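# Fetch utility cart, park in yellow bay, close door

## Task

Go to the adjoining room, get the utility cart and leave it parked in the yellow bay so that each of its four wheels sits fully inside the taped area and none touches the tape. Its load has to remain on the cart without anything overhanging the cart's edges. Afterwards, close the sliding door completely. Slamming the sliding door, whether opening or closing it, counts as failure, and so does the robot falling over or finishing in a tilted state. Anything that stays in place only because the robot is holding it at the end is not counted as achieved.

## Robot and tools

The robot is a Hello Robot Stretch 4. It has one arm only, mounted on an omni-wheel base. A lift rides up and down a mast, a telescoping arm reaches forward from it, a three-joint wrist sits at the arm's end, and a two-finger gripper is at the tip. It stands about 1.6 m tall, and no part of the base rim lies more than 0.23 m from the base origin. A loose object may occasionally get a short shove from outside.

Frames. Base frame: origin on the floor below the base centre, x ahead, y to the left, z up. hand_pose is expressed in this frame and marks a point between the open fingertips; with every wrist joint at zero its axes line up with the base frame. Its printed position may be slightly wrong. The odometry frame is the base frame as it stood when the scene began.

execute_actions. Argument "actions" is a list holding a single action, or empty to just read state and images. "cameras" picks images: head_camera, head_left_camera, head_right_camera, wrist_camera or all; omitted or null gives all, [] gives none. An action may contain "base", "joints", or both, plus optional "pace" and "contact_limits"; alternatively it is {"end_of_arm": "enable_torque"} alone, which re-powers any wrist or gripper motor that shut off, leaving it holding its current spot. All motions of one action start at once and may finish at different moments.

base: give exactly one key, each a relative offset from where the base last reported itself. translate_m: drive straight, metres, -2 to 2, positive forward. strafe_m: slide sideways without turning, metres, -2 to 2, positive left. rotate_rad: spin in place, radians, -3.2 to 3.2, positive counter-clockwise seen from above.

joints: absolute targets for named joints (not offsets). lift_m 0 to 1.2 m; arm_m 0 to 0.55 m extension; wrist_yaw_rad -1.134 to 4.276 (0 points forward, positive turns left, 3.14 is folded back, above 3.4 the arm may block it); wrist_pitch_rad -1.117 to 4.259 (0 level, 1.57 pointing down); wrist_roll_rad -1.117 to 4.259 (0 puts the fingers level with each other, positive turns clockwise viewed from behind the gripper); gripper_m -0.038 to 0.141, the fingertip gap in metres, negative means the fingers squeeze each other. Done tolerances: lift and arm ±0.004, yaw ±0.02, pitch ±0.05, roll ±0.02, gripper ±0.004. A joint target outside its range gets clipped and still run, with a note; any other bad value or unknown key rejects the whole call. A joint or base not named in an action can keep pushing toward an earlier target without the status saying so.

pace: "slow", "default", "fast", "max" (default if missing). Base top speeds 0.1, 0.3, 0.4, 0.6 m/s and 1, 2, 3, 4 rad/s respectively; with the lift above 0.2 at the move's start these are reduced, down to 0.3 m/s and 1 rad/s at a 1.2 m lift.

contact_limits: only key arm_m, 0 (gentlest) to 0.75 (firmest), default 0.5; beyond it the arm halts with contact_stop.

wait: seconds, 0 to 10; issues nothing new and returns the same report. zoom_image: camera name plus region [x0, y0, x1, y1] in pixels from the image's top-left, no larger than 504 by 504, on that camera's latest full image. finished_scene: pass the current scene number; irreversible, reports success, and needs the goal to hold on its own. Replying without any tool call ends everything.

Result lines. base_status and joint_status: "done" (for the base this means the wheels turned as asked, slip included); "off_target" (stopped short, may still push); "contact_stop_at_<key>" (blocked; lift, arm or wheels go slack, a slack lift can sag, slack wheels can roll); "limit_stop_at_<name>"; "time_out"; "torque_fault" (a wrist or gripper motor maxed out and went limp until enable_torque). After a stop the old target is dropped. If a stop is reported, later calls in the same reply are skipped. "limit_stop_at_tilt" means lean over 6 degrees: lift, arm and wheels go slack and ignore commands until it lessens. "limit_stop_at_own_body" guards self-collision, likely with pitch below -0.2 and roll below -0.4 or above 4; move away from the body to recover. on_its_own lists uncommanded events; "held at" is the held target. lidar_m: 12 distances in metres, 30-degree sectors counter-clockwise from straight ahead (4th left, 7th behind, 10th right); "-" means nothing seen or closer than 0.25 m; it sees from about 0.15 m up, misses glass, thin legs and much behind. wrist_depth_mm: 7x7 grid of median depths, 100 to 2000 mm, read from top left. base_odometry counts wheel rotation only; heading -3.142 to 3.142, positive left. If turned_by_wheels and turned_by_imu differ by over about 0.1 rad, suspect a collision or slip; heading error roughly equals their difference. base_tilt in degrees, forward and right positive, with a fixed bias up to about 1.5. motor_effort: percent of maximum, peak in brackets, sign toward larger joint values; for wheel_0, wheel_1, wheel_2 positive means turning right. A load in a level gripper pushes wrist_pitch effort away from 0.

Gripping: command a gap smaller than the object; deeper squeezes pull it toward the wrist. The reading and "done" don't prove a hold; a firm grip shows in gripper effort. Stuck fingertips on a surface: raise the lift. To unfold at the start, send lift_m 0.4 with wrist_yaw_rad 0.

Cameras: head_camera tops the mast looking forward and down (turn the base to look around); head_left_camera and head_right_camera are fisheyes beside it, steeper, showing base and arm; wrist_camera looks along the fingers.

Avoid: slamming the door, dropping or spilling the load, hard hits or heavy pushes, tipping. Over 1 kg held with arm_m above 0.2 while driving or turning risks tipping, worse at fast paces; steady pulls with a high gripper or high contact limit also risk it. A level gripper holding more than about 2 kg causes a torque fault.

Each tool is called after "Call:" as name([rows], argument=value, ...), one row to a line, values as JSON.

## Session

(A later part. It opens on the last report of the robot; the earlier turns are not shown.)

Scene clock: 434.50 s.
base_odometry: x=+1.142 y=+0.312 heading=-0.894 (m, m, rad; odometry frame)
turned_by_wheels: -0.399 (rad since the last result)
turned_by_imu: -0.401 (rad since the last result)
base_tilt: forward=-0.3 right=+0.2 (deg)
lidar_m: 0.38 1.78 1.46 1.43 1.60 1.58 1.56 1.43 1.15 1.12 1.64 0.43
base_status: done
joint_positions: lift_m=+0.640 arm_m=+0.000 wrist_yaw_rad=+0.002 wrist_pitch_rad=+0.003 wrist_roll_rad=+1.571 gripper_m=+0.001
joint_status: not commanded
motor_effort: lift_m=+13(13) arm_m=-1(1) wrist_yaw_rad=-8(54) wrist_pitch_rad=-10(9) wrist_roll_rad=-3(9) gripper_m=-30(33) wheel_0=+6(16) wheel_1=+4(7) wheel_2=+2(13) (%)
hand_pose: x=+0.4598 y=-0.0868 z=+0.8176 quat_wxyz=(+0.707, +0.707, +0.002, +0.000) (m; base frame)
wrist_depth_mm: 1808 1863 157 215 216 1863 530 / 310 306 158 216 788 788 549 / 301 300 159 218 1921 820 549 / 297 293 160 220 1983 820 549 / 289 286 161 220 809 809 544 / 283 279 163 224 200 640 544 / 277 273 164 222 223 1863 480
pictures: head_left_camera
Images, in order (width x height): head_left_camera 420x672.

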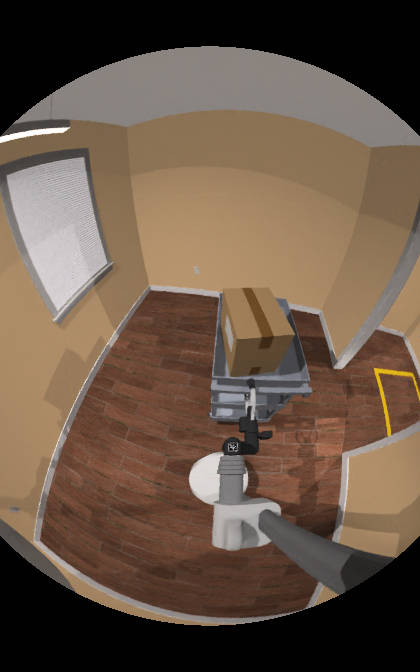

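Call:
execute_actions([
  {"base":{"strafe_m":0.4},"pace":"slow"},
], cameras=[])

Call:
execute_actions([
  {"base":{"rotate_rad":-0.4},"pace":"slow"},
], cameras=[])

Call:
execute_actions([
  {"base":{"strafe_m":0.4},"pace":"slow"},
], cameras=[])

Call:
execute_actions([
  {"base":{"rotate_rad":-0.4},"pace":"slow"},
], cameras=["head_left_camera","wrist_camera"])

Scene clock: 451.07 s.
base_odometry: x=+1.454 y=+0.562 heading=-0.895 (m, m, rad; odometry frame)
turned_by_wheels: -0.001 (rad since the last result)
turned_by_imu: -0.008 (rad since the last result)
base_tilt: forward=-0.5 right=+0.2 (deg)
lidar_m: 0.44 1.27 1.06 1.04 1.18 1.52 1.51 1.66 1.54 1.50 0.33 0.32
base_status: done
joint_positions: lift_m=+0.640 arm_m=+0.000 wrist_yaw_rad=-0.011 wrist_pitch_rad=+0.001 wrist_roll_rad=+1.568 gripper_m=+0.001
joint_status: not commanded
on_its_own: wrist_yaw_rad is at rest, and its effort (+28) is outside its rest range (-13 to +13)
motor_effort: lift_m=+14(14) arm_m=-1(1) wrist_yaw_rad=+28(33) wrist_pitch_rad=-2(9) wrist_roll_rad=+6(5) gripper_m=-28(31) wheel_0=-8(13) wheel_1=+0(8) wheel_2=-2(2) (%)
hand_pose: x=+0.4587 y=-0.0905 z=+0.8184 quat_wxyz=(+0.708, +0.706, -0.004, -0.004) (m; base frame)
wrist_depth_mm: 218 - 132 135 135 707 554 / 235 234 123 149 148 741 554 / 252 249 101 166 164 1983 559 / 271 268 108 186 188 1983 517 / 297 293 122 211 216 1921 469 / - - 147 245 229 175 1336 / - 1921 170 204 281 320 317
pictures: none
No camera images: the call's "cameras" was empty. Leave "cameras" out to get every camera's image.

Scene clock: 452.60 s.
base_odometry: x=+1.454 y=+0.562 heading=-1.294 (m, m, rad; odometry frame)
turned_by_wheels: -0.399 (rad since the last result)
turned_by_imu: -0.401 (rad since the last result)
base_tilt: forward=-0.4 right=+0.2 (deg)
lidar_m: 0.40 2.09 1.22 1.02 1.05 1.25 1.51 1.51 1.77 1.51 1.52 0.39
base_status: done
joint_positions: lift_m=+0.640 arm_m=+0.000 wrist_yaw_rad=+0.005 wrist_pitch_rad=+0.004 wrist_roll_rad=+1.575 gripper_m=+0.001
joint_status: not commanded
on_its_own: wrist_yaw_rad is at rest, and its effort (-15) is outside its rest range (-13 to +13); wrist_roll_rad is at rest, and its effort (-14) is outside its rest range (-13 to +13)
motor_effort: lift_m=+14(13) arm_m=-1(2) wrist_yaw_rad=-15(53) wrist_pitch_rad=-13(12) wrist_roll_rad=-14(14) gripper_m=-26(32) wheel_0=+6(13) wheel_1=+5(9) wheel_2=+0(13) (%)
hand_pose: x=+0.4601 y=-0.0861 z=+0.8173 quat_wxyz=(+0.706, +0.709, +0.003, +0.000) (m; base frame)
wrist_depth_mm: - - 156 214 1921 1863 530 / - - 159 216 798 768 544 / 303 304 160 219 - 809 549 / 300 296 162 221 - 820 549 / 294 290 163 223 820 831 544 / 287 286 166 226 204 621 549 / 282 279 168 227 228 1756 466
pictures: none
No camera images: the call's "cameras" was empty. Leave "cameras" out to get every camera's image.

Scene clock: 457.73 s.
base_odometry: x=+1.838 y=+0.671 heading=-1.295 (m, m, rad; odometry frame)
turned_by_wheels: -0.001 (rad since the last result)
turned_by_imu: -0.007 (rad since the last result)
base_tilt: forward=-0.4 right=+0.3 (deg)
lidar_m: 0.45 1.27 0.78 0.66 0.66 0.81 1.43 1.60 1.88 1.90 0.32 0.31
base_status: done
joint_positions: lift_m=+0.640 arm_m=+0.000 wrist_yaw_rad=-0.006 wrist_pitch_rad=-0.019 wrist_roll_rad=+1.570 gripper_m=+0.000
joint_status: not commanded
on_its_own: wrist_yaw_rad is at rest, and its effort (+16) is outside its rest range (-13 to +13); wrist_pitch_rad is at rest, and its effort (+56) is outside its rest range (-23 to +23)
motor_effort: lift_m=+14(14) arm_m=-1(1) wrist_yaw_rad=+16(32) wrist_pitch_rad=+56(53) wrist_roll_rad=+0(15) gripper_m=-18(31) wheel_0=-5(10) wheel_1=+0(13) wheel_2=-3(4) (%)
hand_pose: x=+0.4590 y=-0.0892 z=+0.8240 quat_wxyz=(+0.707, +0.707, -0.009, +0.004) (m; base frame)
wrist_depth_mm: 224 223 - 138 137 676 597 / 242 240 - 153 151 732 591 / 260 256 103 167 167 - 574 / 283 278 113 185 189 1983 517 / 315 304 136 207 216 1921 1397 / - 1921 174 183 188 1808 1366 / 1983 1921 1921 167 296 314 319
pictures: none
No camera images: the call's "cameras" was empty. Leave "cameras" out to get every camera's image.

Scene clock: 459.27 s.
base_odometry: x=+1.838 y=+0.671 heading=-1.694 (m, m, rad; odometry frame)
turned_by_wheels: -0.399 (rad since the last result)
turned_by_imu: -0.401 (rad since the last result)
base_tilt: forward=-0.4 right=+0.2 (deg)
lidar_m: 0.41 2.09 1.04 0.72 0.65 0.68 0.87 1.60 1.62 2.08 1.90 0.42
base_status: done
joint_positions: lift_m=+0.640 arm_m=+0.000 wrist_yaw_rad=+0.001 wrist_pitch_rad=-0.018 wrist_roll_rad=+1.570 gripper_m=+0.000
joint_status: not commanded
on_its_own: wrist_pitch_rad is at rest, and its effort (+53) is outside its rest range (-23 to +23)
motor_effort: lift_m=+13(14) arm_m=-1(1) wrist_yaw_rad=-6(61) wrist_pitch_rad=+53(53) wrist_roll_rad=-1(1) gripper_m=-12(17) wheel_0=+3(15) wheel_1=+4(7) wheel_2=+1(13) (%)
hand_pose: x=+0.4597 y=-0.0871 z=+0.8238 quat_wxyz=(+0.707, +0.707, -0.006, +0.007) (m; base frame)
wrist_depth_mm: 1921 - 1983 215 214 1863 549 / - 1983 310 218 218 798 591 / 315 310 306 222 221 798 591 / 310 303 303 223 224 809 597 / 306 300 297 227 227 820 591 / 301 297 180 188 227 - 580 / 297 289 287 163 233 1863 521
pictures: head_left_camera, wrist_camera
Images, in order (width x height): head_left_camera 420x672, wrist_camera 616x392.

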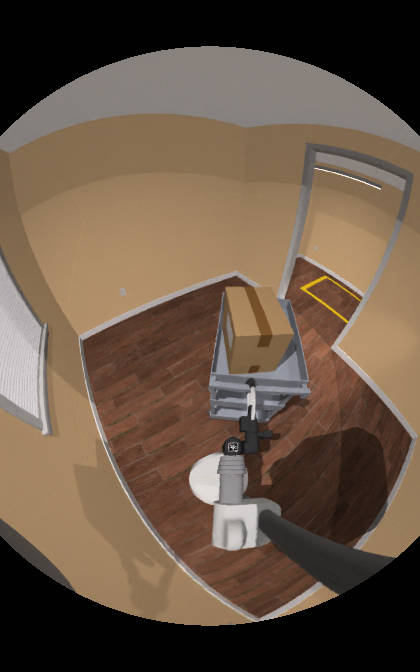

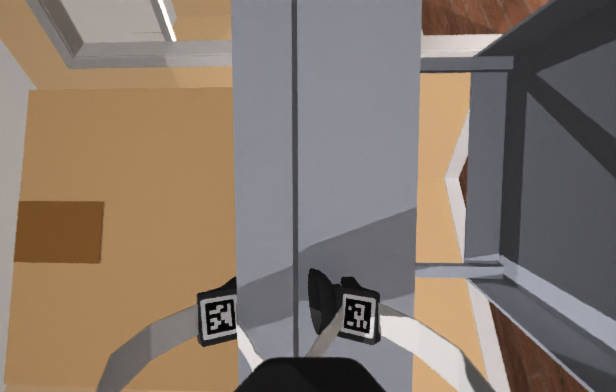

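Call:
execute_actions([
  {"base":{"translate_m":-0.08},"joints":{"gripper_m":0.13},"pace":"slow"},
], cameras=[])

Call:
execute_actions([
  {"joints":{"wrist_pitch_rad":0,"lift_m":0.635}},
], cameras=["wrist_camera"])

Call:
execute_actions([
  {"base":{"translate_m":0.12},"pace":"slow"},
], cameras=["wrist_camera"])

Scene clock: 470.57 s.
base_odometry: x=+1.848 y=+0.750 heading=-1.695 (m, m, rad; odometry frame)
turned_by_wheels: +0.000 (rad since the last result)
turned_by_imu: -0.002 (rad since the last result)
base_tilt: forward=-0.4 right=+0.2 (deg)
lidar_m: 0.39 2.17 0.96 0.67 0.59 0.63 0.82 1.55 1.54 2.01 1.93 0.44
base_status: done
joint_positions: lift_m=+0.640 arm_m=+0.000 wrist_yaw_rad=+0.000 wrist_pitch_rad=+0.002 wrist_roll_rad=+1.571 gripper_m=+0.130
joint_status: all done
motor_effort: lift_m=+13(13) arm_m=-1(1) wrist_yaw_rad=-1(13) wrist_pitch_rad=-7(55) wrist_roll_rad=-2(3) gripper_m=+1(17) wheel_0=-3(8) wheel_1=-3(9) wheel_2=+4(12) (%)
hand_pose: x=+0.4596 y=-0.0875 z=+0.8181 quat_wxyz=(+0.707, +0.707, +0.001, -0.001) (m; base frame)
wrist_depth_mm: - - 180 237 - - 530 / - - 181 239 809 809 544 / 327 327 183 241 - 831 554 / 320 317 312 244 - 820 544 / 312 314 307 245 842 768 549 / 307 304 187 248 246 211 554 / 301 298 297 143 1983 1863 512
pictures: none
No camera images: the call's "cameras" was empty. Leave "cameras" out to get every camera's image.

Scene clock: 471.10 s.
base_odometry: x=+1.848 y=+0.750 heading=-1.695 (m, m, rad; odometry frame)
turned_by_wheels: +0.000 (rad since the last result)
turned_by_imu: +0.000 (rad since the last result)
base_tilt: forward=-0.4 right=+0.2 (deg)
lidar_m: 0.39 2.18 0.99 0.66 0.62 0.63 0.80 1.54 1.57 2.00 1.94 0.45
base_status: not commanded
joint_positions: lift_m=+0.635 arm_m=+0.000 wrist_yaw_rad=+0.000 wrist_pitch_rad=+0.002 wrist_roll_rad=+1.570 gripper_m=+0.130
joint_status: all done
motor_effort: lift_m=+13(10) arm_m=-1(1) wrist_yaw_rad=-2(1) wrist_pitch_rad=-7(7) wrist_roll_rad=-2(2) gripper_m=-1(1) wheel_0=-3(3) wheel_1=-3(2) wheel_2=+3(3) (%)
hand_pose: x=+0.4596 y=-0.0875 z=+0.8130 quat_wxyz=(+0.707, +0.707, +0.001, -0.001) (m; base frame)
wrist_depth_mm: 1983 - 180 236 1983 1921 525 / - - 181 238 1983 759 544 / 327 325 183 242 - 831 544 / 319 319 185 243 - 809 539 / 314 314 186 246 - 759 539 / 309 303 187 247 246 211 539 / 303 300 190 143 1983 1863 500
pictures: wrist_camera
Images, in order (width x height): wrist_camera 616x392.

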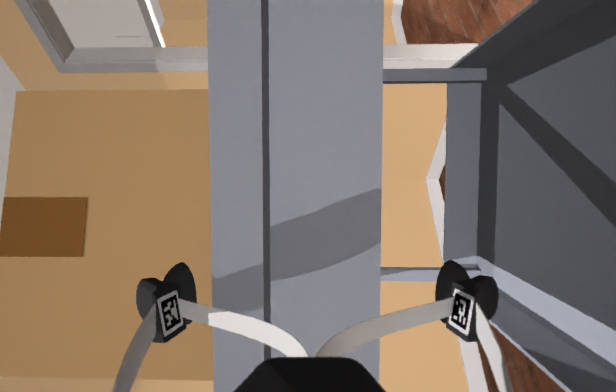

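Scene clock: 473.60 s.
base_odometry: x=+1.834 y=+0.631 heading=-1.695 (m, m, rad; odometry frame)
turned_by_wheels: +0.000 (rad since the last result)
turned_by_imu: -0.001 (rad since the last result)
base_tilt: forward=-0.4 right=+0.2 (deg)
lidar_m: 0.38 2.08 1.08 0.76 0.66 0.70 0.91 1.65 1.68 2.05 1.87 0.41
base_status: done
joint_positions: lift_m=+0.635 arm_m=+0.000 wrist_yaw_rad=-0.003 wrist_pitch_rad=-0.008 wrist_roll_rad=+1.569 gripper_m=+0.130
joint_status: not commanded
on_its_own: wrist_pitch_rad is at rest, and its effort (+24) is outside its rest range (-23 to +23)
motor_effort: lift_m=+13(13) arm_m=-1(1) wrist_yaw_rad=+6(6) wrist_pitch_rad=+24(26) wrist_roll_rad=+2(2) gripper_m=+0(1) wheel_0=+4(8) wheel_1=+3(5) wheel_2=-6(10) (%)
hand_pose: x=+0.4594 y=-0.0882 z=+0.8160 quat_wxyz=(+0.708, +0.707, -0.004, +0.002) (m; base frame)
wrist_depth_mm: 1863 - 140 198 197 1921 521 / - 1983 141 199 198 750 564 / 289 285 142 201 199 798 564 / 283 279 144 202 202 798 564 / 277 274 145 205 203 788 559 / 272 200 146 206 204 211 554 / 266 264 147 151 206 1863 517
pictures: wrist_camera
Images, in order (width x height): wrist_camera 616x392.

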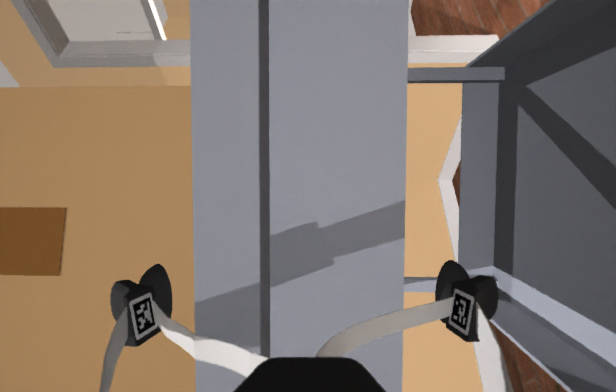

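Call:
execute_actions([
  {"joints":{"gripper_m":-0.01}},
], cameras=[])

Call:
execute_actions([
  {"base":{"strafe_m":0.2},"pace":"slow"},
], cameras=[])

Call:
execute_actions([
  {"base":{"rotate_rad":-0.2},"pace":"slow"},
], cameras=[])

Call:
execute_actions([
  {"base":{"strafe_m":0.2},"pace":"slow"},
], cameras=[])

Call:
execute_actions([
  {"base":{"rotate_rad":-0.2},"pace":"slow"},
], cameras=["head_left_camera","wrist_camera"])

Scene clock: 486.73 s.
base_odometry: x=+1.833 y=+0.631 heading=-1.694 (m, m, rad; odometry frame)
turned_by_wheels: +0.000 (rad since the last result)
turned_by_imu: -0.001 (rad since the last result)
base_tilt: forward=-0.4 right=+0.3 (deg)
lidar_m: 0.36 2.06 1.08 0.77 0.67 0.67 0.86 1.63 1.65 2.01 0.52 0.40
base_status: not commanded
joint_positions: lift_m=+0.635 arm_m=+0.000 wrist_yaw_rad=+0.003 wrist_pitch_rad=-0.001 wrist_roll_rad=+1.570 gripper_m=-0.009
joint_status: all done
motor_effort: lift_m=+13(13) arm_m=-2(1) wrist_yaw_rad=-9(13) wrist_pitch_rad=+3(42) wrist_roll_rad=+0(1) gripper_m=-33(39) wheel_0=+1(4) wheel_1=+1(3) wheel_2=+2(6) (%)
hand_pose: x=+0.4598 y=-0.0867 z=+0.8139 quat_wxyz=(+0.707, +0.707, +0.001, +0.001) (m; base frame)
wrist_depth_mm: 1863 - 129 187 186 1863 525 / 279 278 130 189 187 759 539 / 274 272 131 189 189 788 549 / 270 267 133 191 191 798 554 / 263 262 134 193 193 798 549 / 259 176 135 195 193 175 535 / 252 251 136 196 195 1921 480
pictures: none
No camera images: the call's "cameras" was empty. Leave "cameras" out to get every camera's image.

Scene clock: 489.87 s.
base_odometry: x=+2.032 y=+0.606 heading=-1.695 (m, m, rad; odometry frame)
turned_by_wheels: -0.001 (rad since the last result)
turned_by_imu: -0.004 (rad since the last result)
base_tilt: forward=-0.4 right=+0.2 (deg)
lidar_m: 0.39 1.93 0.85 0.60 0.52 0.55 0.71 1.55 1.78 2.23 0.42 0.37
base_status: done
joint_positions: lift_m=+0.635 arm_m=+0.000 wrist_yaw_rad=-0.013 wrist_pitch_rad=-0.003 wrist_roll_rad=+1.565 gripper_m=-0.009
joint_status: not commanded
on_its_own: wrist_yaw_rad is at rest, and its effort (+36) is outside its rest range (-13 to +13); wrist_roll_rad is at rest, and its effort (+16) is outside its rest range (-13 to +13)
motor_effort: lift_m=+13(13) arm_m=-1(1) wrist_yaw_rad=+36(41) wrist_pitch_rad=+8(7) wrist_roll_rad=+16(15) gripper_m=-33(37) wheel_0=-6(11) wheel_1=+0(8) wheel_2=-3(5) (%)
hand_pose: x=+0.4584 y=-0.0912 z=+0.8143 quat_wxyz=(+0.709, +0.705, -0.006, -0.004) (m; base frame)
wrist_depth_mm: 247 245 105 159 158 715 554 / 249 248 110 166 164 750 559 / 254 251 115 174 173 768 554 / 258 255 120 182 181 809 559 / 262 260 126 190 192 1983 544 / 267 177 132 200 196 172 484 / 270 268 137 207 206 1808 1160
pictures: none
No camera images: the call's "cameras" was empty. Leave "cameras" out to get every camera's image.

Scene clock: 491.03 s.
base_odometry: x=+2.032 y=+0.606 heading=-1.894 (m, m, rad; odometry frame)
turned_by_wheels: -0.199 (rad since the last result)
turned_by_imu: -0.200 (rad since the last result)
base_tilt: forward=-0.4 right=+0.2 (deg)
lidar_m: 0.36 1.96 1.16 0.63 0.53 0.51 0.60 0.98 1.76 2.02 2.06 0.41
base_status: done
joint_positions: lift_m=+0.635 arm_m=+0.000 wrist_yaw_rad=+0.010 wrist_pitch_rad=+0.000 wrist_roll_rad=+1.573 gripper_m=-0.009
joint_status: not commanded
on_its_own: wrist_yaw_rad is at rest, and its effort (-32) is outside its rest range (-13 to +13)
motor_effort: lift_m=+13(13) arm_m=-1(1) wrist_yaw_rad=-32(53) wrist_pitch_rad=+1(8) wrist_roll_rad=-8(16) gripper_m=-30(34) wheel_0=+8(13) wheel_1=+3(10) wheel_2=+5(13) (%)
hand_pose: x=+0.4605 y=-0.0844 z=+0.8135 quat_wxyz=(+0.706, +0.708, +0.004, +0.004) (m; base frame)
wrist_depth_mm: 1808 - 139 198 197 1983 517 / 293 289 140 198 199 768 539 / 283 282 141 199 198 788 539 / 276 273 141 202 200 798 539 / 271 268 142 201 200 798 554 / 264 177 142 201 200 661 539 / 254 253 142 202 201 1756 480
pictures: none
No camera images: the call's "cameras" was empty. Leave "cameras" out to get every camera's image.

Scene clock: 494.20 s.
base_odometry: x=+2.221 y=+0.543 heading=-1.894 (m, m, rad; odometry frame)
turned_by_wheels: -0.001 (rad since the last result)
turned_by_imu: -0.004 (rad since the last result)
base_tilt: forward=-0.5 right=+0.2 (deg)
lidar_m: 0.38 1.81 0.87 0.45 0.38 0.39 0.47 0.76 1.90 2.13 0.42 0.38
base_status: done
joint_positions: lift_m=+0.635 arm_m=+0.000 wrist_yaw_rad=-0.010 wrist_pitch_rad=+0.000 wrist_roll_rad=+1.567 gripper_m=-0.009
joint_status: not commanded
on_its_own: wrist_yaw_rad is at rest, and its effort (+27) is outside its rest range (-13 to +13)
motor_effort: lift_m=+13(13) arm_m=-1(1) wrist_yaw_rad=+27(33) wrist_pitch_rad=-2(5) wrist_roll_rad=+7(7) gripper_m=-32(32) wheel_0=-4(12) wheel_1=+0(6) wheel_2=-5(4) (%)
hand_pose: x=+0.4587 y=-0.0903 z=+0.8135 quat_wxyz=(+0.708, +0.706, -0.003, -0.004) (m; base frame)
wrist_depth_mm: 251 249 112 164 165 723 544 / 255 252 116 172 171 759 549 / 258 257 121 180 179 768 554 / 264 259 126 187 189 778 549 / 268 265 133 196 199 1808 544 / 273 176 139 207 202 174 480 / 276 274 143 213 214 1863 415
pictures: none
No camera images: the call's "cameras" was empty. Leave "cameras" out to get every camera's image.

Scene clock: 495.37 s.
base_odometry: x=+2.221 y=+0.543 heading=-2.093 (m, m, rad; odometry frame)
turned_by_wheels: -0.199 (rad since the last result)
turned_by_imu: -0.199 (rad since the last result)
base_tilt: forward=-0.3 right=+0.2 (deg)
lidar_m: 0.36 1.90 1.67 0.54 0.41 0.37 0.42 0.61 1.67 1.98 2.26 0.43
base_status: done
joint_positions: lift_m=+0.635 arm_m=+0.000 wrist_yaw_rad=+0.009 wrist_pitch_rad=+0.001 wrist_roll_rad=+1.571 gripper_m=-0.009
joint_status: not commanded
on_its_own: wrist_yaw_rad is at rest, and its effort (-30) is outside its rest range (-13 to +13)
motor_effort: lift_m=+13(13) arm_m=-1(1) wrist_yaw_rad=-30(44) wrist_pitch_rad=-3(2) wrist_roll_rad=-2(8) gripper_m=-32(36) wheel_0=+7(11) wheel_1=+4(8) wheel_2=+7(10) (%)
hand_pose: x=+0.4604 y=-0.0847 z=+0.8134 quat_wxyz=(+0.707, +0.707, +0.004, +0.003) (m; base frame)
wrist_depth_mm: 1921 - 148 207 - - 508 / 1983 298 148 206 788 768 544 / 293 290 148 207 - 820 544 / 285 283 149 208 - 798 544 / 278 276 149 208 - 809 549 / 271 267 150 208 200 661 544 / 260 260 150 208 209 1756 484
pictures: head_left_camera, wrist_camera
Images, in order (width x height): head_left_camera 420x672, wrist_camera 616x392.

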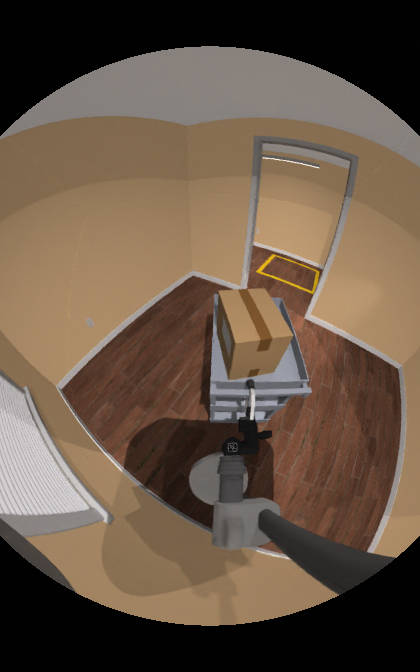

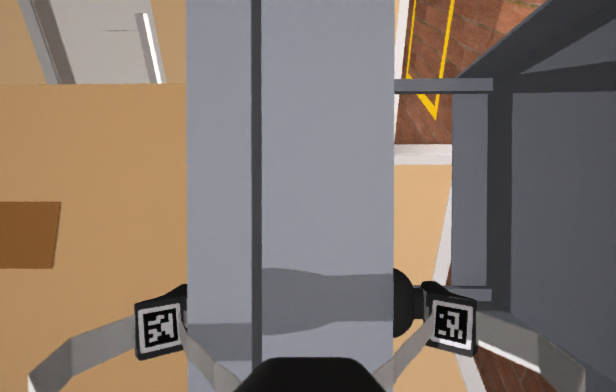

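Call:
execute_actions([
  {"base":{"translate_m":0.2},"pace":"slow"},
], cameras=[])

Call:
execute_actions([
  {"base":{"strafe_m":0.2},"pace":"slow"},
], cameras=[])

Call:
execute_actions([
  {"base":{"rotate_rad":-0.2},"pace":"slow"},
], cameras=[])

Call:
execute_actions([
  {"base":{"strafe_m":0.2},"pace":"slow"},
], cameras=[])

Call:
execute_actions([
  {"base":{"rotate_rad":-0.25},"pace":"slow"},
], cameras=["head_left_camera","head_camera"])

Scene clock: 512.83 s.
base_odometry: x=+2.122 y=+0.370 heading=-2.093 (m, m, rad; odometry frame)
turned_by_wheels: +0.000 (rad since the last result)
turned_by_imu: -0.002 (rad since the last result)
base_tilt: forward=-0.4 right=+0.3 (deg)
lidar_m: 0.38 1.77 1.71 0.79 0.57 0.57 0.60 0.82 2.01 2.11 2.09 0.40
base_status: done
joint_positions: lift_m=+0.635 arm_m=+0.000 wrist_yaw_rad=-0.002 wrist_pitch_rad=+0.000 wrist_roll_rad=+1.571 gripper_m=-0.009
joint_status: not commanded
motor_effort: lift_m=+13(13) arm_m=-1(1) wrist_yaw_rad=+3(30) wrist_pitch_rad=-4(2) wrist_roll_rad=-2(3) gripper_m=-29(31) wheel_0=+3(10) wheel_1=+4(3) wheel_2=-5(9) (%)
hand_pose: x=+0.4595 y=-0.0880 z=+0.8135 quat_wxyz=(+0.707, +0.707, -0.001, -0.001) (m; base frame)
wrist_depth_mm: - - 145 203 - 1921 512 / 297 296 145 204 778 778 549 / 290 287 146 206 1921 798 549 / 283 281 147 206 1983 820 544 / 276 274 148 207 - 809 544 / 267 177 148 208 207 647 530 / 259 257 148 209 208 1863 480
pictures: none
No camera images: the call's "cameras" was empty. Leave "cameras" out to get every camera's image.

Scene clock: 515.97 s.
base_odometry: x=+2.295 y=+0.270 heading=-2.093 (m, m, rad; odometry frame)
turned_by_wheels: +0.000 (rad since the last result)
turned_by_imu: -0.003 (rad since the last result)
base_tilt: forward=-0.4 right=+0.3 (deg)
lidar_m: 0.40 1.60 1.53 0.67 0.47 0.43 0.50 0.68 1.90 2.28 0.42 0.38
base_status: done
joint_positions: lift_m=+0.635 arm_m=+0.000 wrist_yaw_rad=-0.005 wrist_pitch_rad=+0.000 wrist_roll_rad=+1.569 gripper_m=-0.009
joint_status: not commanded
motor_effort: lift_m=+13(13) arm_m=-2(1) wrist_yaw_rad=+12(27) wrist_pitch_rad=+1(1) wrist_roll_rad=+3(4) gripper_m=-34(35) wheel_0=-5(11) wheel_1=+1(9) wheel_2=-1(4) (%)
hand_pose: x=+0.4592 y=-0.0889 z=+0.8136 quat_wxyz=(+0.708, +0.706, -0.002, -0.002) (m; base frame)
wrist_depth_mm: 1756 257 118 171 172 732 554 / 262 260 123 179 179 759 544 / 266 265 129 186 189 788 549 / 272 268 134 195 198 788 554 / 277 273 140 206 206 1863 539 / 281 277 148 215 202 174 496 / 285 1756 154 222 223 1661 415
pictures: none
No camera images: the call's "cameras" was empty. Leave "cameras" out to get every camera's image.

Scene clock: 517.13 s.
base_odometry: x=+2.295 y=+0.270 heading=-2.292 (m, m, rad; odometry frame)
turned_by_wheels: -0.199 (rad since the last result)
turned_by_imu: -0.200 (rad since the last result)
base_tilt: forward=-0.3 right=+0.2 (deg)
lidar_m: 0.37 1.74 1.51 0.84 0.48 0.43 0.48 0.60 1.15 2.22 2.38 0.44
base_status: done
joint_positions: lift_m=+0.635 arm_m=+0.000 wrist_yaw_rad=+0.008 wrist_pitch_rad=+0.000 wrist_roll_rad=+1.571 gripper_m=-0.009
joint_status: not commanded
on_its_own: wrist_yaw_rad is at rest, and its effort (-24) is outside its rest range (-13 to +13)
motor_effort: lift_m=+13(13) arm_m=-1(1) wrist_yaw_rad=-24(43) wrist_pitch_rad=+0(2) wrist_roll_rad=-2(3) gripper_m=-33(34) wheel_0=+7(11) wheel_1=+4(10) wheel_2=+3(11) (%)
hand_pose: x=+0.4603 y=-0.0852 z=+0.8135 quat_wxyz=(+0.707, +0.707, +0.003, +0.003) (m; base frame)
wrist_depth_mm: 1921 - 154 213 - 1983 508 / 1808 - 154 213 798 759 549 / 298 296 154 214 - 798 549 / 291 289 155 213 1983 809 539 / 282 282 155 214 - 809 539 / 277 273 156 215 206 661 549 / 266 264 156 215 214 1661 480
pictures: none
No camera images: the call's "cameras" was empty. Leave "cameras" out to get every camera's image.

Scene clock: 520.30 s.
base_odometry: x=+2.445 y=+0.138 heading=-2.293 (m, m, rad; odometry frame)
turned_by_wheels: -0.001 (rad since the last result)
turned_by_imu: -0.003 (rad since the last result)
base_tilt: forward=-0.4 right=+0.3 (deg)
lidar_m: 0.41 1.52 1.32 0.72 0.43 0.36 0.37 0.50 0.95 2.41 0.43 0.38
base_status: done
joint_positions: lift_m=+0.635 arm_m=+0.000 wrist_yaw_rad=-0.008 wrist_pitch_rad=+0.000 wrist_roll_rad=+1.570 gripper_m=-0.009
joint_status: not commanded
on_its_own: wrist_yaw_rad is at rest, and its effort (+20) is outside its rest range (-13 to +13)
motor_effort: lift_m=+13(13) arm_m=-1(1) wrist_yaw_rad=+20(30) wrist_pitch_rad=+2(0) wrist_roll_rad=+0(2) gripper_m=-29(32) wheel_0=-6(11) wheel_1=+2(5) wheel_2=-5(4) (%)
hand_pose: x=+0.4590 y=-0.0896 z=+0.8137 quat_wxyz=(+0.707, +0.707, -0.003, -0.003) (m; base frame)
wrist_depth_mm: 1863 263 122 176 175 723 554 / 267 265 127 182 185 759 549 / 270 268 132 191 194 768 544 / 274 272 138 199 202 778 544 / 278 276 145 208 211 1808 549 / 285 279 153 220 204 174 484 / 289 1863 158 226 227 1808 421
pictures: none
No camera images: the call's "cameras" was empty. Leave "cameras" out to get every camera's image.

Scene clock: 521.60 s.
base_odometry: x=+2.445 y=+0.138 heading=-2.542 (m, m, rad; odometry frame)
turned_by_wheels: -0.249 (rad since the last result)
turned_by_imu: -0.250 (rad since the last result)
base_tilt: forward=-0.3 right=+0.1 (deg)
lidar_m: 0.35 1.80 1.37 1.31 0.54 0.39 0.35 0.40 0.67 2.33 2.53 0.42
base_status: done
joint_positions: lift_m=+0.635 arm_m=+0.000 wrist_yaw_rad=+0.008 wrist_pitch_rad=+0.000 wrist_roll_rad=+1.571 gripper_m=-0.009
joint_status: not commanded
on_its_own: wrist_yaw_rad is at rest, and its effort (-24) is outside its rest range (-13 to +13)
motor_effort: lift_m=+13(13) arm_m=-1(1) wrist_yaw_rad=-24(43) wrist_pitch_rad=+1(2) wrist_roll_rad=-2(3) gripper_m=-31(33) wheel_0=+7(10) wheel_1=+3(5) wheel_2=+5(13) (%)
hand_pose: x=+0.4603 y=-0.0852 z=+0.8135 quat_wxyz=(+0.707, +0.707, +0.003, +0.003) (m; base frame)
wrist_depth_mm: 1983 1921 175 236 1983 1863 492 / 1921 1983 172 232 1921 741 539 / 319 317 169 229 831 820 544 / 306 301 167 225 - 809 549 / 290 290 164 222 - 820 549 / 278 277 162 220 202 668 544 / 267 263 159 217 215 676 484
pictures: head_camera, head_left_camera
Images, in order (width x height): head_camera 420x560, head_left_camera 420x672.

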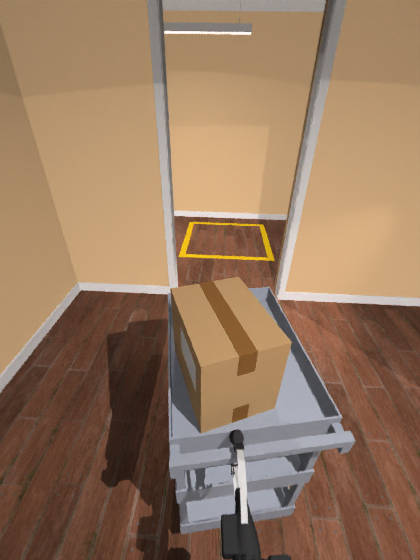

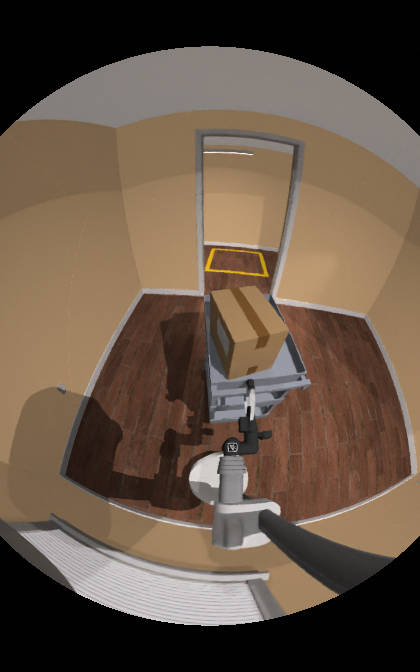

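Call:
execute_actions([
  {"base":{"strafe_m":0.08},"pace":"slow"},
], cameras=[])

Call:
execute_actions([
  {"base":{"translate_m":0.4},"pace":"slow"},
], cameras=["head_left_camera","head_camera"])

Scene clock: 531.30 s.
base_odometry: x=+2.490 y=+0.072 heading=-2.542 (m, m, rad; odometry frame)
turned_by_wheels: -0.001 (rad since the last result)
turned_by_imu: -0.003 (rad since the last result)
base_tilt: forward=-0.4 right=+0.1 (deg)
lidar_m: 0.38 1.71 1.31 1.25 0.52 0.37 0.36 0.41 0.67 2.30 2.63 0.42
base_status: done
joint_positions: lift_m=+0.635 arm_m=+0.000 wrist_yaw_rad=-0.010 wrist_pitch_rad=+0.000 wrist_roll_rad=+1.570 gripper_m=-0.009
joint_status: not commanded
on_its_own: wrist_yaw_rad is at rest, and its effort (+26) is outside its rest range (-13 to +13)
motor_effort: lift_m=+13(13) arm_m=-1(1) wrist_yaw_rad=+26(28) wrist_pitch_rad=+1(1) wrist_roll_rad=+0(2) gripper_m=-32(34) wheel_0=-7(11) wheel_1=+2(1) wheel_2=-3(4) (%)
hand_pose: x=+0.4588 y=-0.0902 z=+0.8135 quat_wxyz=(+0.707, +0.707, -0.003, -0.003) (m; base frame)
wrist_depth_mm: - 1921 164 224 1921 1863 512 / 1983 1983 163 223 798 759 544 / 309 306 163 222 - 820 544 / 298 294 163 222 - 831 544 / 287 286 162 220 1983 831 544 / 279 277 161 220 201 661 544 / 271 265 160 219 218 1863 488
pictures: none
No camera images: the call's "cameras" was empty. Leave "cameras" out to get every camera's image.

Scene clock: 536.57 s.
base_odometry: x=+2.160 y=-0.154 heading=-2.542 (m, m, rad; odometry frame)
turned_by_wheels: +0.001 (rad since the last result)
turned_by_imu: -0.001 (rad since the last result)
base_tilt: forward=-0.5 right=+0.2 (deg)
lidar_m: 0.38 1.67 1.28 1.22 1.08 0.79 0.77 0.82 1.26 2.48 0.47 0.38
base_status: done
joint_positions: lift_m=+0.635 arm_m=+0.000 wrist_yaw_rad=+0.001 wrist_pitch_rad=+0.000 wrist_roll_rad=+1.570 gripper_m=-0.009
joint_status: not commanded
motor_effort: lift_m=+13(13) arm_m=-1(1) wrist_yaw_rad=-6(27) wrist_pitch_rad=+0(2) wrist_roll_rad=+0(1) gripper_m=-32(34) wheel_0=+5(8) wheel_1=+4(6) wheel_2=-2(11) (%)
hand_pose: x=+0.4598 y=-0.0870 z=+0.8137 quat_wxyz=(+0.707, +0.707, +0.000, +0.001) (m; base frame)
wrist_depth_mm: 1499 1537 130 185 186 732 549 / 276 276 135 191 191 768 549 / 279 277 139 197 199 768 549 / 282 279 146 206 208 831 544 / 283 281 151 213 1537 768 554 / 287 283 158 224 205 530 508 / 290 287 163 229 229 1618 424
pictures: head_camera, head_left_camera
Images, in order (width x height): head_camera 420x560, head_left_camera 420x672.

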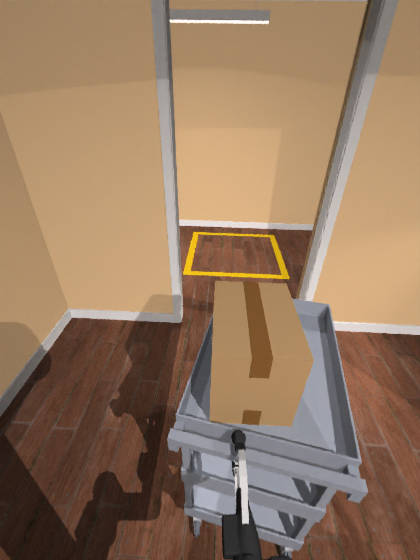

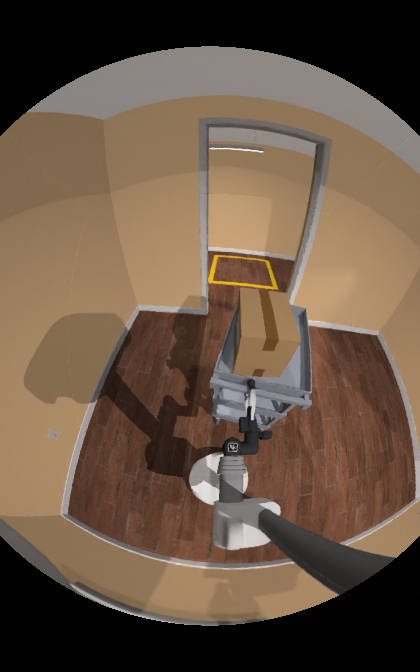

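Call:
execute_actions([
  {"base":{"strafe_m":-0.22},"pace":"slow"},
], cameras=["head_camera"])

Call:
execute_actions([
  {"base":{"translate_m":0.2},"pace":"slow"},
], cameras=["head_left_camera","head_camera"])

Scene clock: 546.90 s.
base_odometry: x=+2.036 y=+0.028 heading=-2.542 (m, m, rad; odometry frame)
turned_by_wheels: +0.000 (rad since the last result)
turned_by_imu: +0.000 (rad since the last result)
base_tilt: forward=-0.4 right=+0.1 (deg)
lidar_m: 0.36 1.88 1.50 1.46 1.05 0.80 0.76 0.87 1.26 2.26 2.35 0.41
base_status: done
joint_positions: lift_m=+0.635 arm_m=+0.000 wrist_yaw_rad=+0.008 wrist_pitch_rad=+0.000 wrist_roll_rad=+1.570 gripper_m=-0.009
joint_status: not commanded
on_its_own: wrist_yaw_rad is at rest, and its effort (-23) is outside its rest range (-13 to +13)
motor_effort: lift_m=+13(14) arm_m=-1(1) wrist_yaw_rad=-23(27) wrist_pitch_rad=+0(3) wrist_roll_rad=-1(1) gripper_m=-36(37) wheel_0=+2(11) wheel_1=-4(5) wheel_2=+3(3) (%)
hand_pose: x=+0.4603 y=-0.0852 z=+0.8137 quat_wxyz=(+0.707, +0.707, +0.003, +0.003) (m; base frame)
wrist_depth_mm: 1537 1537 166 226 1464 1499 508 / 1537 1537 166 225 809 768 549 / 314 309 165 224 - 842 549 / 301 300 164 224 - 820 549 / 293 290 164 223 - 831 544 / 285 279 164 223 200 676 549 / 272 270 163 220 221 1576 484
pictures: head_camera
Images, in order (width x height): head_camera 420x560.

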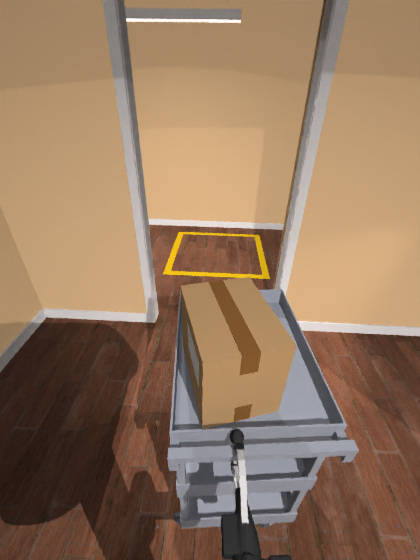

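Scene clock: 550.20 s.
base_odometry: x=+1.871 y=-0.085 heading=-2.542 (m, m, rad; odometry frame)
turned_by_wheels: +0.000 (rad since the last result)
turned_by_imu: -0.003 (rad since the last result)
base_tilt: forward=-0.5 right=+0.2 (deg)
lidar_m: 0.38 1.67 1.47 1.42 1.37 1.01 0.97 1.08 1.59 2.29 0.50 0.41
base_status: done
joint_positions: lift_m=+0.635 arm_m=+0.000 wrist_yaw_rad=-0.008 wrist_pitch_rad=+0.000 wrist_roll_rad=+1.570 gripper_m=-0.009
joint_status: not commanded
on_its_own: wrist_yaw_rad is at rest, and its effort (+20) is outside its rest range (-13 to +13)
motor_effort: lift_m=+13(13) arm_m=-1(2) wrist_yaw_rad=+20(22) wrist_pitch_rad=+0(0) wrist_roll_rad=+0(1) gripper_m=-34(32) wheel_0=-1(6) wheel_1=+2(4) wheel_2=-7(12) (%)
hand_pose: x=+0.4590 y=-0.0897 z=+0.8137 quat_wxyz=(+0.707, +0.707, -0.003, -0.003) (m; base frame)
wrist_depth_mm: 1336 1336 148 204 204 759 544 / 296 296 150 207 1308 778 539 / 294 291 154 211 - 788 544 / 291 289 156 215 - 809 544 / 287 286 158 220 820 798 544 / 285 282 162 224 201 569 535 / 282 279 164 225 224 1397 449
pictures: head_camera, head_left_camera
Images, in order (width x height): head_camera 420x560, head_left_camera 420x672.

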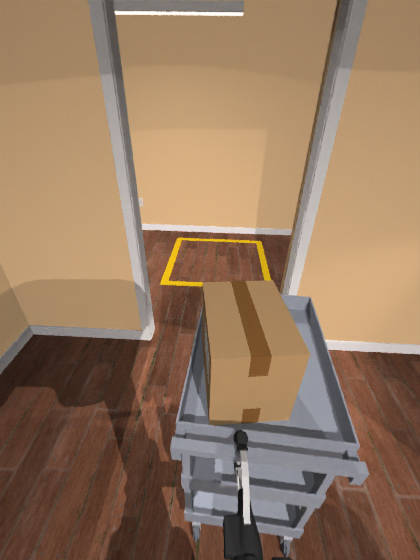

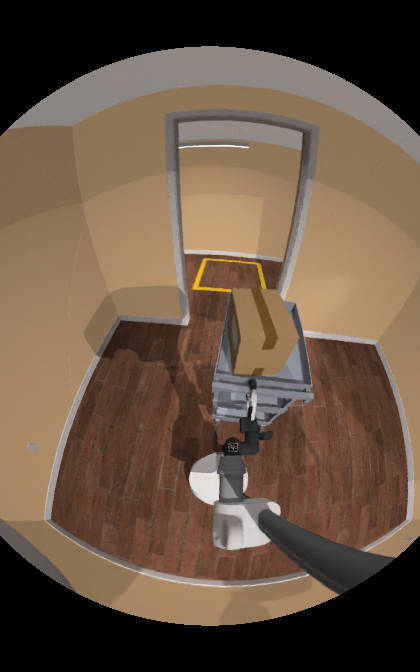

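Call:
execute_actions([
  {"base":{"translate_m":-0.1},"joints":{"gripper_m":0.13},"pace":"slow"},
], cameras=[])

Call:
execute_actions([
  {"base":{"strafe_m":-0.08},"pace":"slow"},
], cameras=[])

Call:
execute_actions([
  {"base":{"translate_m":0.12},"pace":"slow"},
], cameras=[])

Call:
execute_actions([
  {"joints":{"gripper_m":-0.01}},
], cameras=["wrist_camera"])

Call:
execute_actions([
  {"base":{"strafe_m":-0.15},"pace":"slow"},
], cameras=["head_camera","wrist_camera"])

Scene clock: 570.53 s.
base_odometry: x=+1.953 y=-0.029 heading=-2.543 (m, m, rad; odometry frame)
turned_by_wheels: -0.001 (rad since the last result)
turned_by_imu: -0.003 (rad since the last result)
base_tilt: forward=-0.4 right=+0.3 (deg)
lidar_m: 0.40 1.77 1.49 1.42 1.21 0.89 0.87 1.01 1.48 2.27 2.20 0.42
base_status: done
joint_positions: lift_m=+0.635 arm_m=+0.000 wrist_yaw_rad=+0.000 wrist_pitch_rad=+0.002 wrist_roll_rad=+1.570 gripper_m=+0.130
joint_status: all done
motor_effort: lift_m=+13(13) arm_m=-1(2) wrist_yaw_rad=-1(20) wrist_pitch_rad=-6(12) wrist_roll_rad=-1(2) gripper_m=+0(33) wheel_0=-3(8) wheel_1=-3(6) wheel_2=-1(7) (%)
hand_pose: x=+0.4596 y=-0.0875 z=+0.8131 quat_wxyz=(+0.707, +0.707, +0.001, -0.001) (m; base frame)
wrist_depth_mm: 1430 1430 177 234 1464 1430 525 / 332 327 178 236 798 759 535 / 322 320 180 238 - 809 544 / 315 315 181 240 - 809 535 / 309 309 183 242 - 768 539 / 303 300 184 244 244 211 539 / 298 296 187 143 1499 1499 496
pictures: none
No camera images: the call's "cameras" was empty. Leave "cameras" out to get every camera's image.

Scene clock: 572.47 s.
base_odometry: x=+1.908 y=+0.038 heading=-2.543 (m, m, rad; odometry frame)
turned_by_wheels: +0.000 (rad since the last result)
turned_by_imu: +0.000 (rad since the last result)
base_tilt: forward=-0.4 right=+0.3 (deg)
lidar_m: 0.38 0.42 1.56 1.52 1.23 0.92 0.87 0.98 1.44 2.19 2.21 0.43
base_status: done
joint_positions: lift_m=+0.635 arm_m=+0.000 wrist_yaw_rad=+0.000 wrist_pitch_rad=+0.002 wrist_roll_rad=+1.570 gripper_m=+0.130
joint_status: not commanded
motor_effort: lift_m=+13(13) arm_m=-1(1) wrist_yaw_rad=-2(1) wrist_pitch_rad=-6(7) wrist_roll_rad=-1(2) gripper_m=-2(1) wheel_0=+2(6) wheel_1=-2(6) wheel_2=+0(1) (%)
hand_pose: x=+0.4596 y=-0.0874 z=+0.8131 quat_wxyz=(+0.707, +0.707, +0.001, -0.001) (m; base frame)
wrist_depth_mm: 1430 1430 173 229 1430 1366 1366 / 1499 1499 173 231 798 1397 530 / - - 175 234 820 798 539 / 330 327 176 235 - 809 544 / 324 319 178 238 - 768 549 / 315 214 180 241 238 211 544 / 310 304 182 143 1499 1464 544
pictures: none
No camera images: the call's "cameras" was empty. Leave "cameras" out to get every camera's image.

Scene clock: 574.93 s.
base_odometry: x=+1.809 y=-0.030 heading=-2.542 (m, m, rad; odometry frame)
turned_by_wheels: +0.000 (rad since the last result)
turned_by_imu: -0.001 (rad since the last result)
base_tilt: forward=-0.4 right=+0.2 (deg)
lidar_m: 0.37 0.39 1.55 1.51 1.39 1.05 1.00 1.12 1.63 2.19 2.05 0.38
base_status: done
joint_positions: lift_m=+0.635 arm_m=+0.000 wrist_yaw_rad=+0.000 wrist_pitch_rad=-0.008 wrist_roll_rad=+1.570 gripper_m=+0.130
joint_status: not commanded
motor_effort: lift_m=+13(13) arm_m=-1(2) wrist_yaw_rad=-2(7) wrist_pitch_rad=+23(25) wrist_roll_rad=+0(1) gripper_m=-3(4) wheel_0=+4(6) wheel_1=+3(3) wheel_2=-4(11) (%)
hand_pose: x=+0.4596 y=-0.0874 z=+0.8159 quat_wxyz=(+0.707, +0.707, -0.003, +0.003) (m; base frame)
wrist_depth_mm: 1336 1308 133 189 188 1229 549 / 1366 1336 136 192 192 768 564 / - - 139 196 196 778 559 / 294 293 142 202 200 788 564 / 293 287 145 205 206 788 559 / 291 200 149 210 208 211 559 / 290 286 153 151 216 1366 530
pictures: none
No camera images: the call's "cameras" was empty. Leave "cameras" out to get every camera's image.

Scene clock: 577.20 s.
base_odometry: x=+1.809 y=-0.030 heading=-2.542 (m, m, rad; odometry frame)
turned_by_wheels: +0.000 (rad since the last result)
turned_by_imu: -0.001 (rad since the last result)
base_tilt: forward=-0.5 right=+0.2 (deg)
lidar_m: 0.36 0.38 1.55 1.48 1.42 1.03 1.00 1.12 1.63 2.20 2.08 0.38
base_status: not commanded
joint_positions: lift_m=+0.635 arm_m=+0.000 wrist_yaw_rad=+0.003 wrist_pitch_rad=-0.004 wrist_roll_rad=+1.572 gripper_m=-0.009
joint_status: all done
motor_effort: lift_m=+13(13) arm_m=-1(1) wrist_yaw_rad=-10(13) wrist_pitch_rad=+11(35) wrist_roll_rad=-6(6) gripper_m=-33(31) wheel_0=+1(4) wheel_1=+1(3) wheel_2=+3(4) (%)
hand_pose: x=+0.4599 y=-0.0866 z=+0.8147 quat_wxyz=(+0.707, +0.708, +0.000, +0.002) (m; base frame)
wrist_depth_mm: 1336 1308 111 166 166 1308 544 / 1366 1336 112 169 168 723 554 / - - 115 173 172 768 554 / 270 265 117 176 175 778 549 / 266 263 119 180 179 788 549 / 260 169 122 183 182 175 544 / 146 256 123 185 184 1366 492
pictures: wrist_camera
Images, in order (width x height): wrist_camera 616x392.

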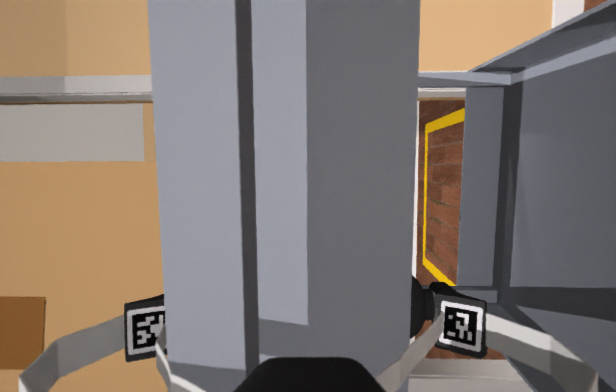

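Scene clock: 579.83 s.
base_odometry: x=+1.724 y=+0.093 heading=-2.542 (m, m, rad; odometry frame)
turned_by_wheels: +0.001 (rad since the last result)
turned_by_imu: +0.002 (rad since the last result)
base_tilt: forward=-0.4 right=+0.2 (deg)
lidar_m: 0.35 0.34 1.70 1.64 1.37 1.04 1.04 1.12 1.65 2.05 2.05 0.39
base_status: done
joint_positions: lift_m=+0.635 arm_m=+0.000 wrist_yaw_rad=+0.012 wrist_pitch_rad=-0.002 wrist_roll_rad=+1.576 gripper_m=-0.009
joint_status: not commanded
on_its_own: wrist_yaw_rad is at rest, and its effort (-36) is outside its rest range (-13 to +13); wrist_roll_rad is at rest, and its effort (-16) is outside its rest range (-13 to +13)
motor_effort: lift_m=+13(13) arm_m=-1(1) wrist_yaw_rad=-36(43) wrist_pitch_rad=+7(15) wrist_roll_rad=-16(17) gripper_m=-32(33) wheel_0=+5(14) wheel_1=-2(6) wheel_2=+5(6) (%)
hand_pose: x=+0.4606 y=-0.0841 z=+0.8143 quat_wxyz=(+0.705, +0.709, +0.003, +0.005) (m; base frame)
wrist_depth_mm: 1308 1308 134 193 193 1205 1255 / 1366 1308 134 193 193 1281 512 / - - 133 193 191 768 554 / 289 283 132 191 190 778 554 / 276 274 132 190 189 788 559 / 267 176 131 189 188 175 544 / 253 255 130 187 187 691 488
pictures: head_camera, wrist_camera
Images, in order (width x height): head_camera 420x560, wrist_camera 616x392.

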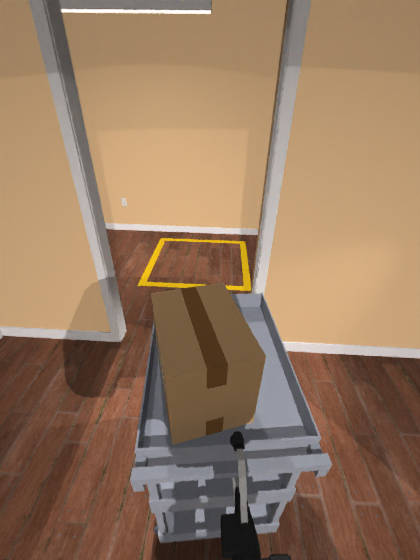

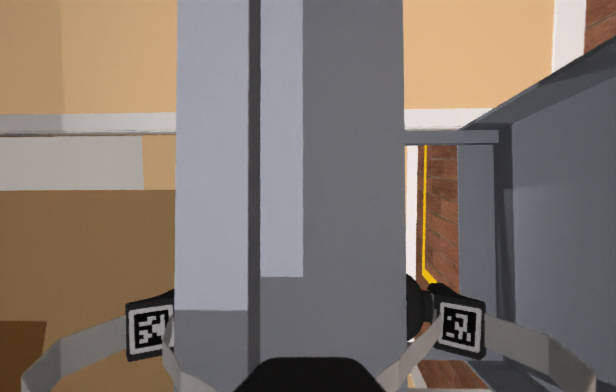

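Call:
execute_actions([
  {"base":{"translate_m":0.25},"pace":"slow"},
], cameras=["head_camera"])

Call:
execute_actions([
  {"base":{"strafe_m":0.12},"pace":"slow"},
], cameras=["head_camera","head_left_camera"])

Scene clock: 595.20 s.
base_odometry: x=+1.518 y=-0.047 heading=-2.542 (m, m, rad; odometry frame)
turned_by_wheels: -0.001 (rad since the last result)
turned_by_imu: -0.005 (rad since the last result)
base_tilt: forward=-0.4 right=+0.2 (deg)
lidar_m: 0.37 0.40 1.70 1.65 1.74 1.30 1.28 1.40 2.02 2.08 1.71 0.38
base_status: done
joint_positions: lift_m=+0.635 arm_m=+0.000 wrist_yaw_rad=-0.014 wrist_pitch_rad=-0.003 wrist_roll_rad=+1.564 gripper_m=-0.009
joint_status: not commanded
on_its_own: wrist_yaw_rad is at rest, and its effort (+39) is outside its rest range (-13 to +13); wrist_roll_rad is at rest, and its effort (+17) is outside its rest range (-13 to +13)
motor_effort: lift_m=+13(13) arm_m=-1(1) wrist_yaw_rad=+39(42) wrist_pitch_rad=+7(9) wrist_roll_rad=+17(17) gripper_m=-29(34) wheel_0=-3(8) wheel_1=+1(11) wheel_2=-8(13) (%)
hand_pose: x=+0.4584 y=-0.0916 z=+0.8144 quat_wxyz=(+0.709, +0.705, -0.006, -0.004) (m; base frame)
wrist_depth_mm: 1098 1078 114 168 168 1008 539 / 1060 1078 116 172 172 732 554 / 1078 1060 119 177 176 768 554 / 271 267 122 181 180 778 549 / 271 267 124 186 185 820 549 / 271 177 128 191 189 173 539 / 268 265 131 193 193 1863 488
pictures: head_camera
Images, in order (width x height): head_camera 420x560.

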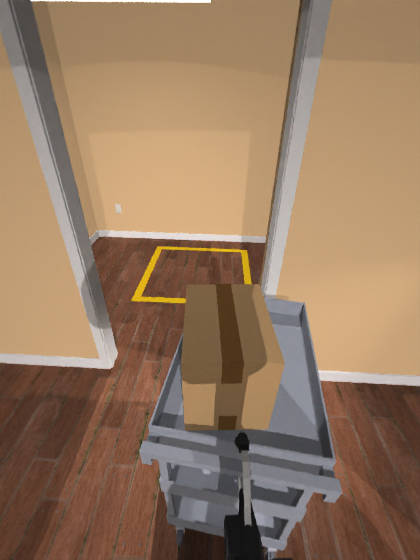

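Scene clock: 597.53 s.
base_odometry: x=+1.586 y=-0.146 heading=-2.543 (m, m, rad; odometry frame)
turned_by_wheels: +0.000 (rad since the last result)
turned_by_imu: -0.003 (rad since the last result)
base_tilt: forward=-0.3 right=+0.2 (deg)
lidar_m: 0.38 0.46 1.57 1.53 1.64 1.30 1.25 1.39 2.03 2.19 1.73 0.36
base_status: done
joint_positions: lift_m=+0.635 arm_m=+0.000 wrist_yaw_rad=-0.008 wrist_pitch_rad=-0.002 wrist_roll_rad=+1.566 gripper_m=-0.009
joint_status: not commanded
on_its_own: wrist_yaw_rad is at rest, and its effort (+20) is outside its rest range (-13 to +13)
motor_effort: lift_m=+13(13) arm_m=-1(1) wrist_yaw_rad=+20(43) wrist_pitch_rad=+6(9) wrist_roll_rad=+13(16) gripper_m=-32(34) wheel_0=-6(12) wheel_1=+1(4) wheel_2=-1(6) (%)
hand_pose: x=+0.4590 y=-0.0897 z=+0.8141 quat_wxyz=(+0.709, +0.705, -0.003, -0.002) (m; base frame)
wrist_depth_mm: 1078 1078 103 155 154 707 559 / 1078 1060 106 162 162 750 564 / 265 263 112 171 172 768 549 / 273 268 118 180 180 798 544 / 277 274 123 190 192 798 544 / 282 176 131 202 198 173 535 / 287 289 137 209 208 1863 477
pictures: head_camera, head_left_camera
Images, in order (width x height): head_camera 420x560, head_left_camera 420x672.

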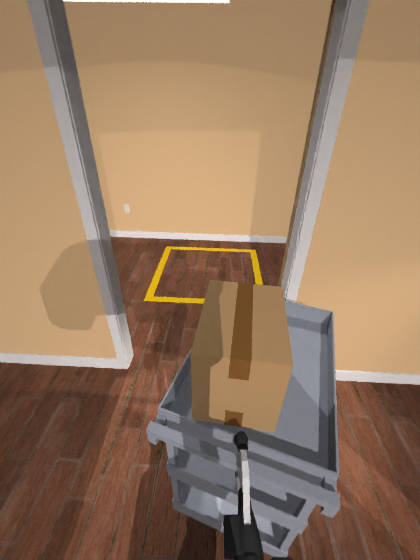

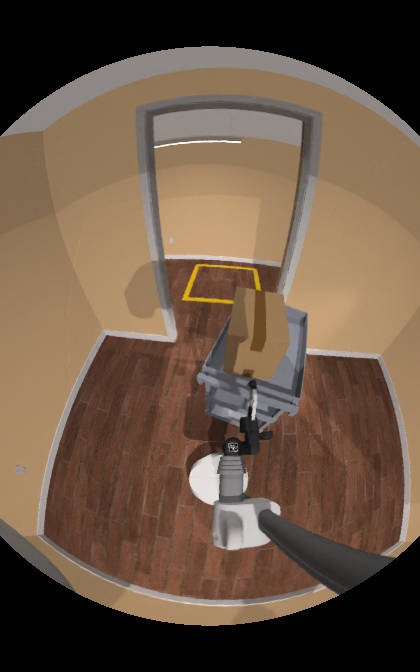

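Call:
execute_actions([
  {"base":{"translate_m":-0.25},"pace":"slow"},
], cameras=[])

Call:
execute_actions([
  {"base":{"strafe_m":-0.22},"pace":"slow"},
], cameras=["head_camera"])

Scene clock: 612.90 s.
base_odometry: x=+1.792 y=-0.006 heading=-2.542 (m, m, rad; odometry frame)
turned_by_wheels: +0.001 (rad since the last result)
turned_by_imu: +0.000 (rad since the last result)
base_tilt: forward=-0.5 right=+0.2 (deg)
lidar_m: 0.37 0.46 1.57 1.53 1.37 1.03 1.02 1.12 1.65 2.15 2.06 0.37
base_status: done
joint_positions: lift_m=+0.635 arm_m=+0.000 wrist_yaw_rad=+0.009 wrist_pitch_rad=-0.002 wrist_roll_rad=+1.570 gripper_m=-0.009
joint_status: not commanded
on_its_own: wrist_yaw_rad is at rest, and its effort (-28) is outside its rest range (-13 to +13)
motor_effort: lift_m=+13(13) arm_m=-1(1) wrist_yaw_rad=-28(31) wrist_pitch_rad=+7(7) wrist_roll_rad=+2(12) gripper_m=-32(34) wheel_0=+2(8) wheel_1=-2(7) wheel_2=+7(12) (%)
hand_pose: x=+0.4604 y=-0.0847 z=+0.8142 quat_wxyz=(+0.708, +0.707, +0.003, +0.004) (m; base frame)
wrist_depth_mm: 1366 1308 106 158 158 715 554 / 1336 1308 109 166 166 759 559 / 270 265 115 173 173 768 554 / 272 268 120 181 180 798 554 / 276 274 126 190 192 778 549 / 279 276 131 199 196 174 535 / 285 285 137 206 205 1336 480
pictures: none
No camera images: the call's "cameras" was empty. Leave "cameras" out to get every camera's image.

Scene clock: 616.23 s.
base_odometry: x=+1.668 y=+0.176 heading=-2.541 (m, m, rad; odometry frame)
turned_by_wheels: +0.001 (rad since the last result)
turned_by_imu: +0.002 (rad since the last result)
base_tilt: forward=-0.4 right=+0.2 (deg)
lidar_m: 0.35 0.37 1.80 1.77 1.37 1.06 1.06 1.14 1.66 1.95 2.04 0.40
base_status: done
joint_positions: lift_m=+0.635 arm_m=+0.000 wrist_yaw_rad=+0.006 wrist_pitch_rad=+0.000 wrist_roll_rad=+1.573 gripper_m=-0.009
joint_status: not commanded
on_its_own: wrist_yaw_rad is at rest, and its effort (-20) is outside its rest range (-13 to +13)
motor_effort: lift_m=+13(13) arm_m=-1(1) wrist_yaw_rad=-20(43) wrist_pitch_rad=+0(7) wrist_roll_rad=-9(12) gripper_m=-30(32) wheel_0=+7(14) wheel_1=+1(2) wheel_2=+2(5) (%)
hand_pose: x=+0.4602 y=-0.0857 z=+0.8136 quat_wxyz=(+0.706, +0.708, +0.002, +0.002) (m; base frame)
wrist_depth_mm: 1255 1281 147 207 1281 1255 1281 / 1336 1308 146 206 1255 1255 504 / 1366 1308 145 204 788 768 544 / 294 293 144 203 - 798 549 / 285 283 143 202 - 798 549 / 274 178 142 200 199 661 544 / 260 260 141 199 197 676 480
pictures: head_camera
Images, in order (width x height): head_camera 420x560.

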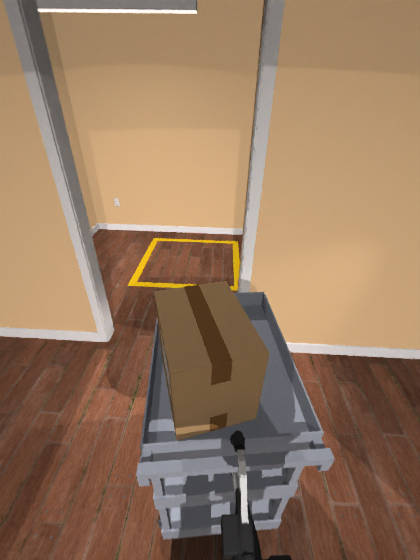

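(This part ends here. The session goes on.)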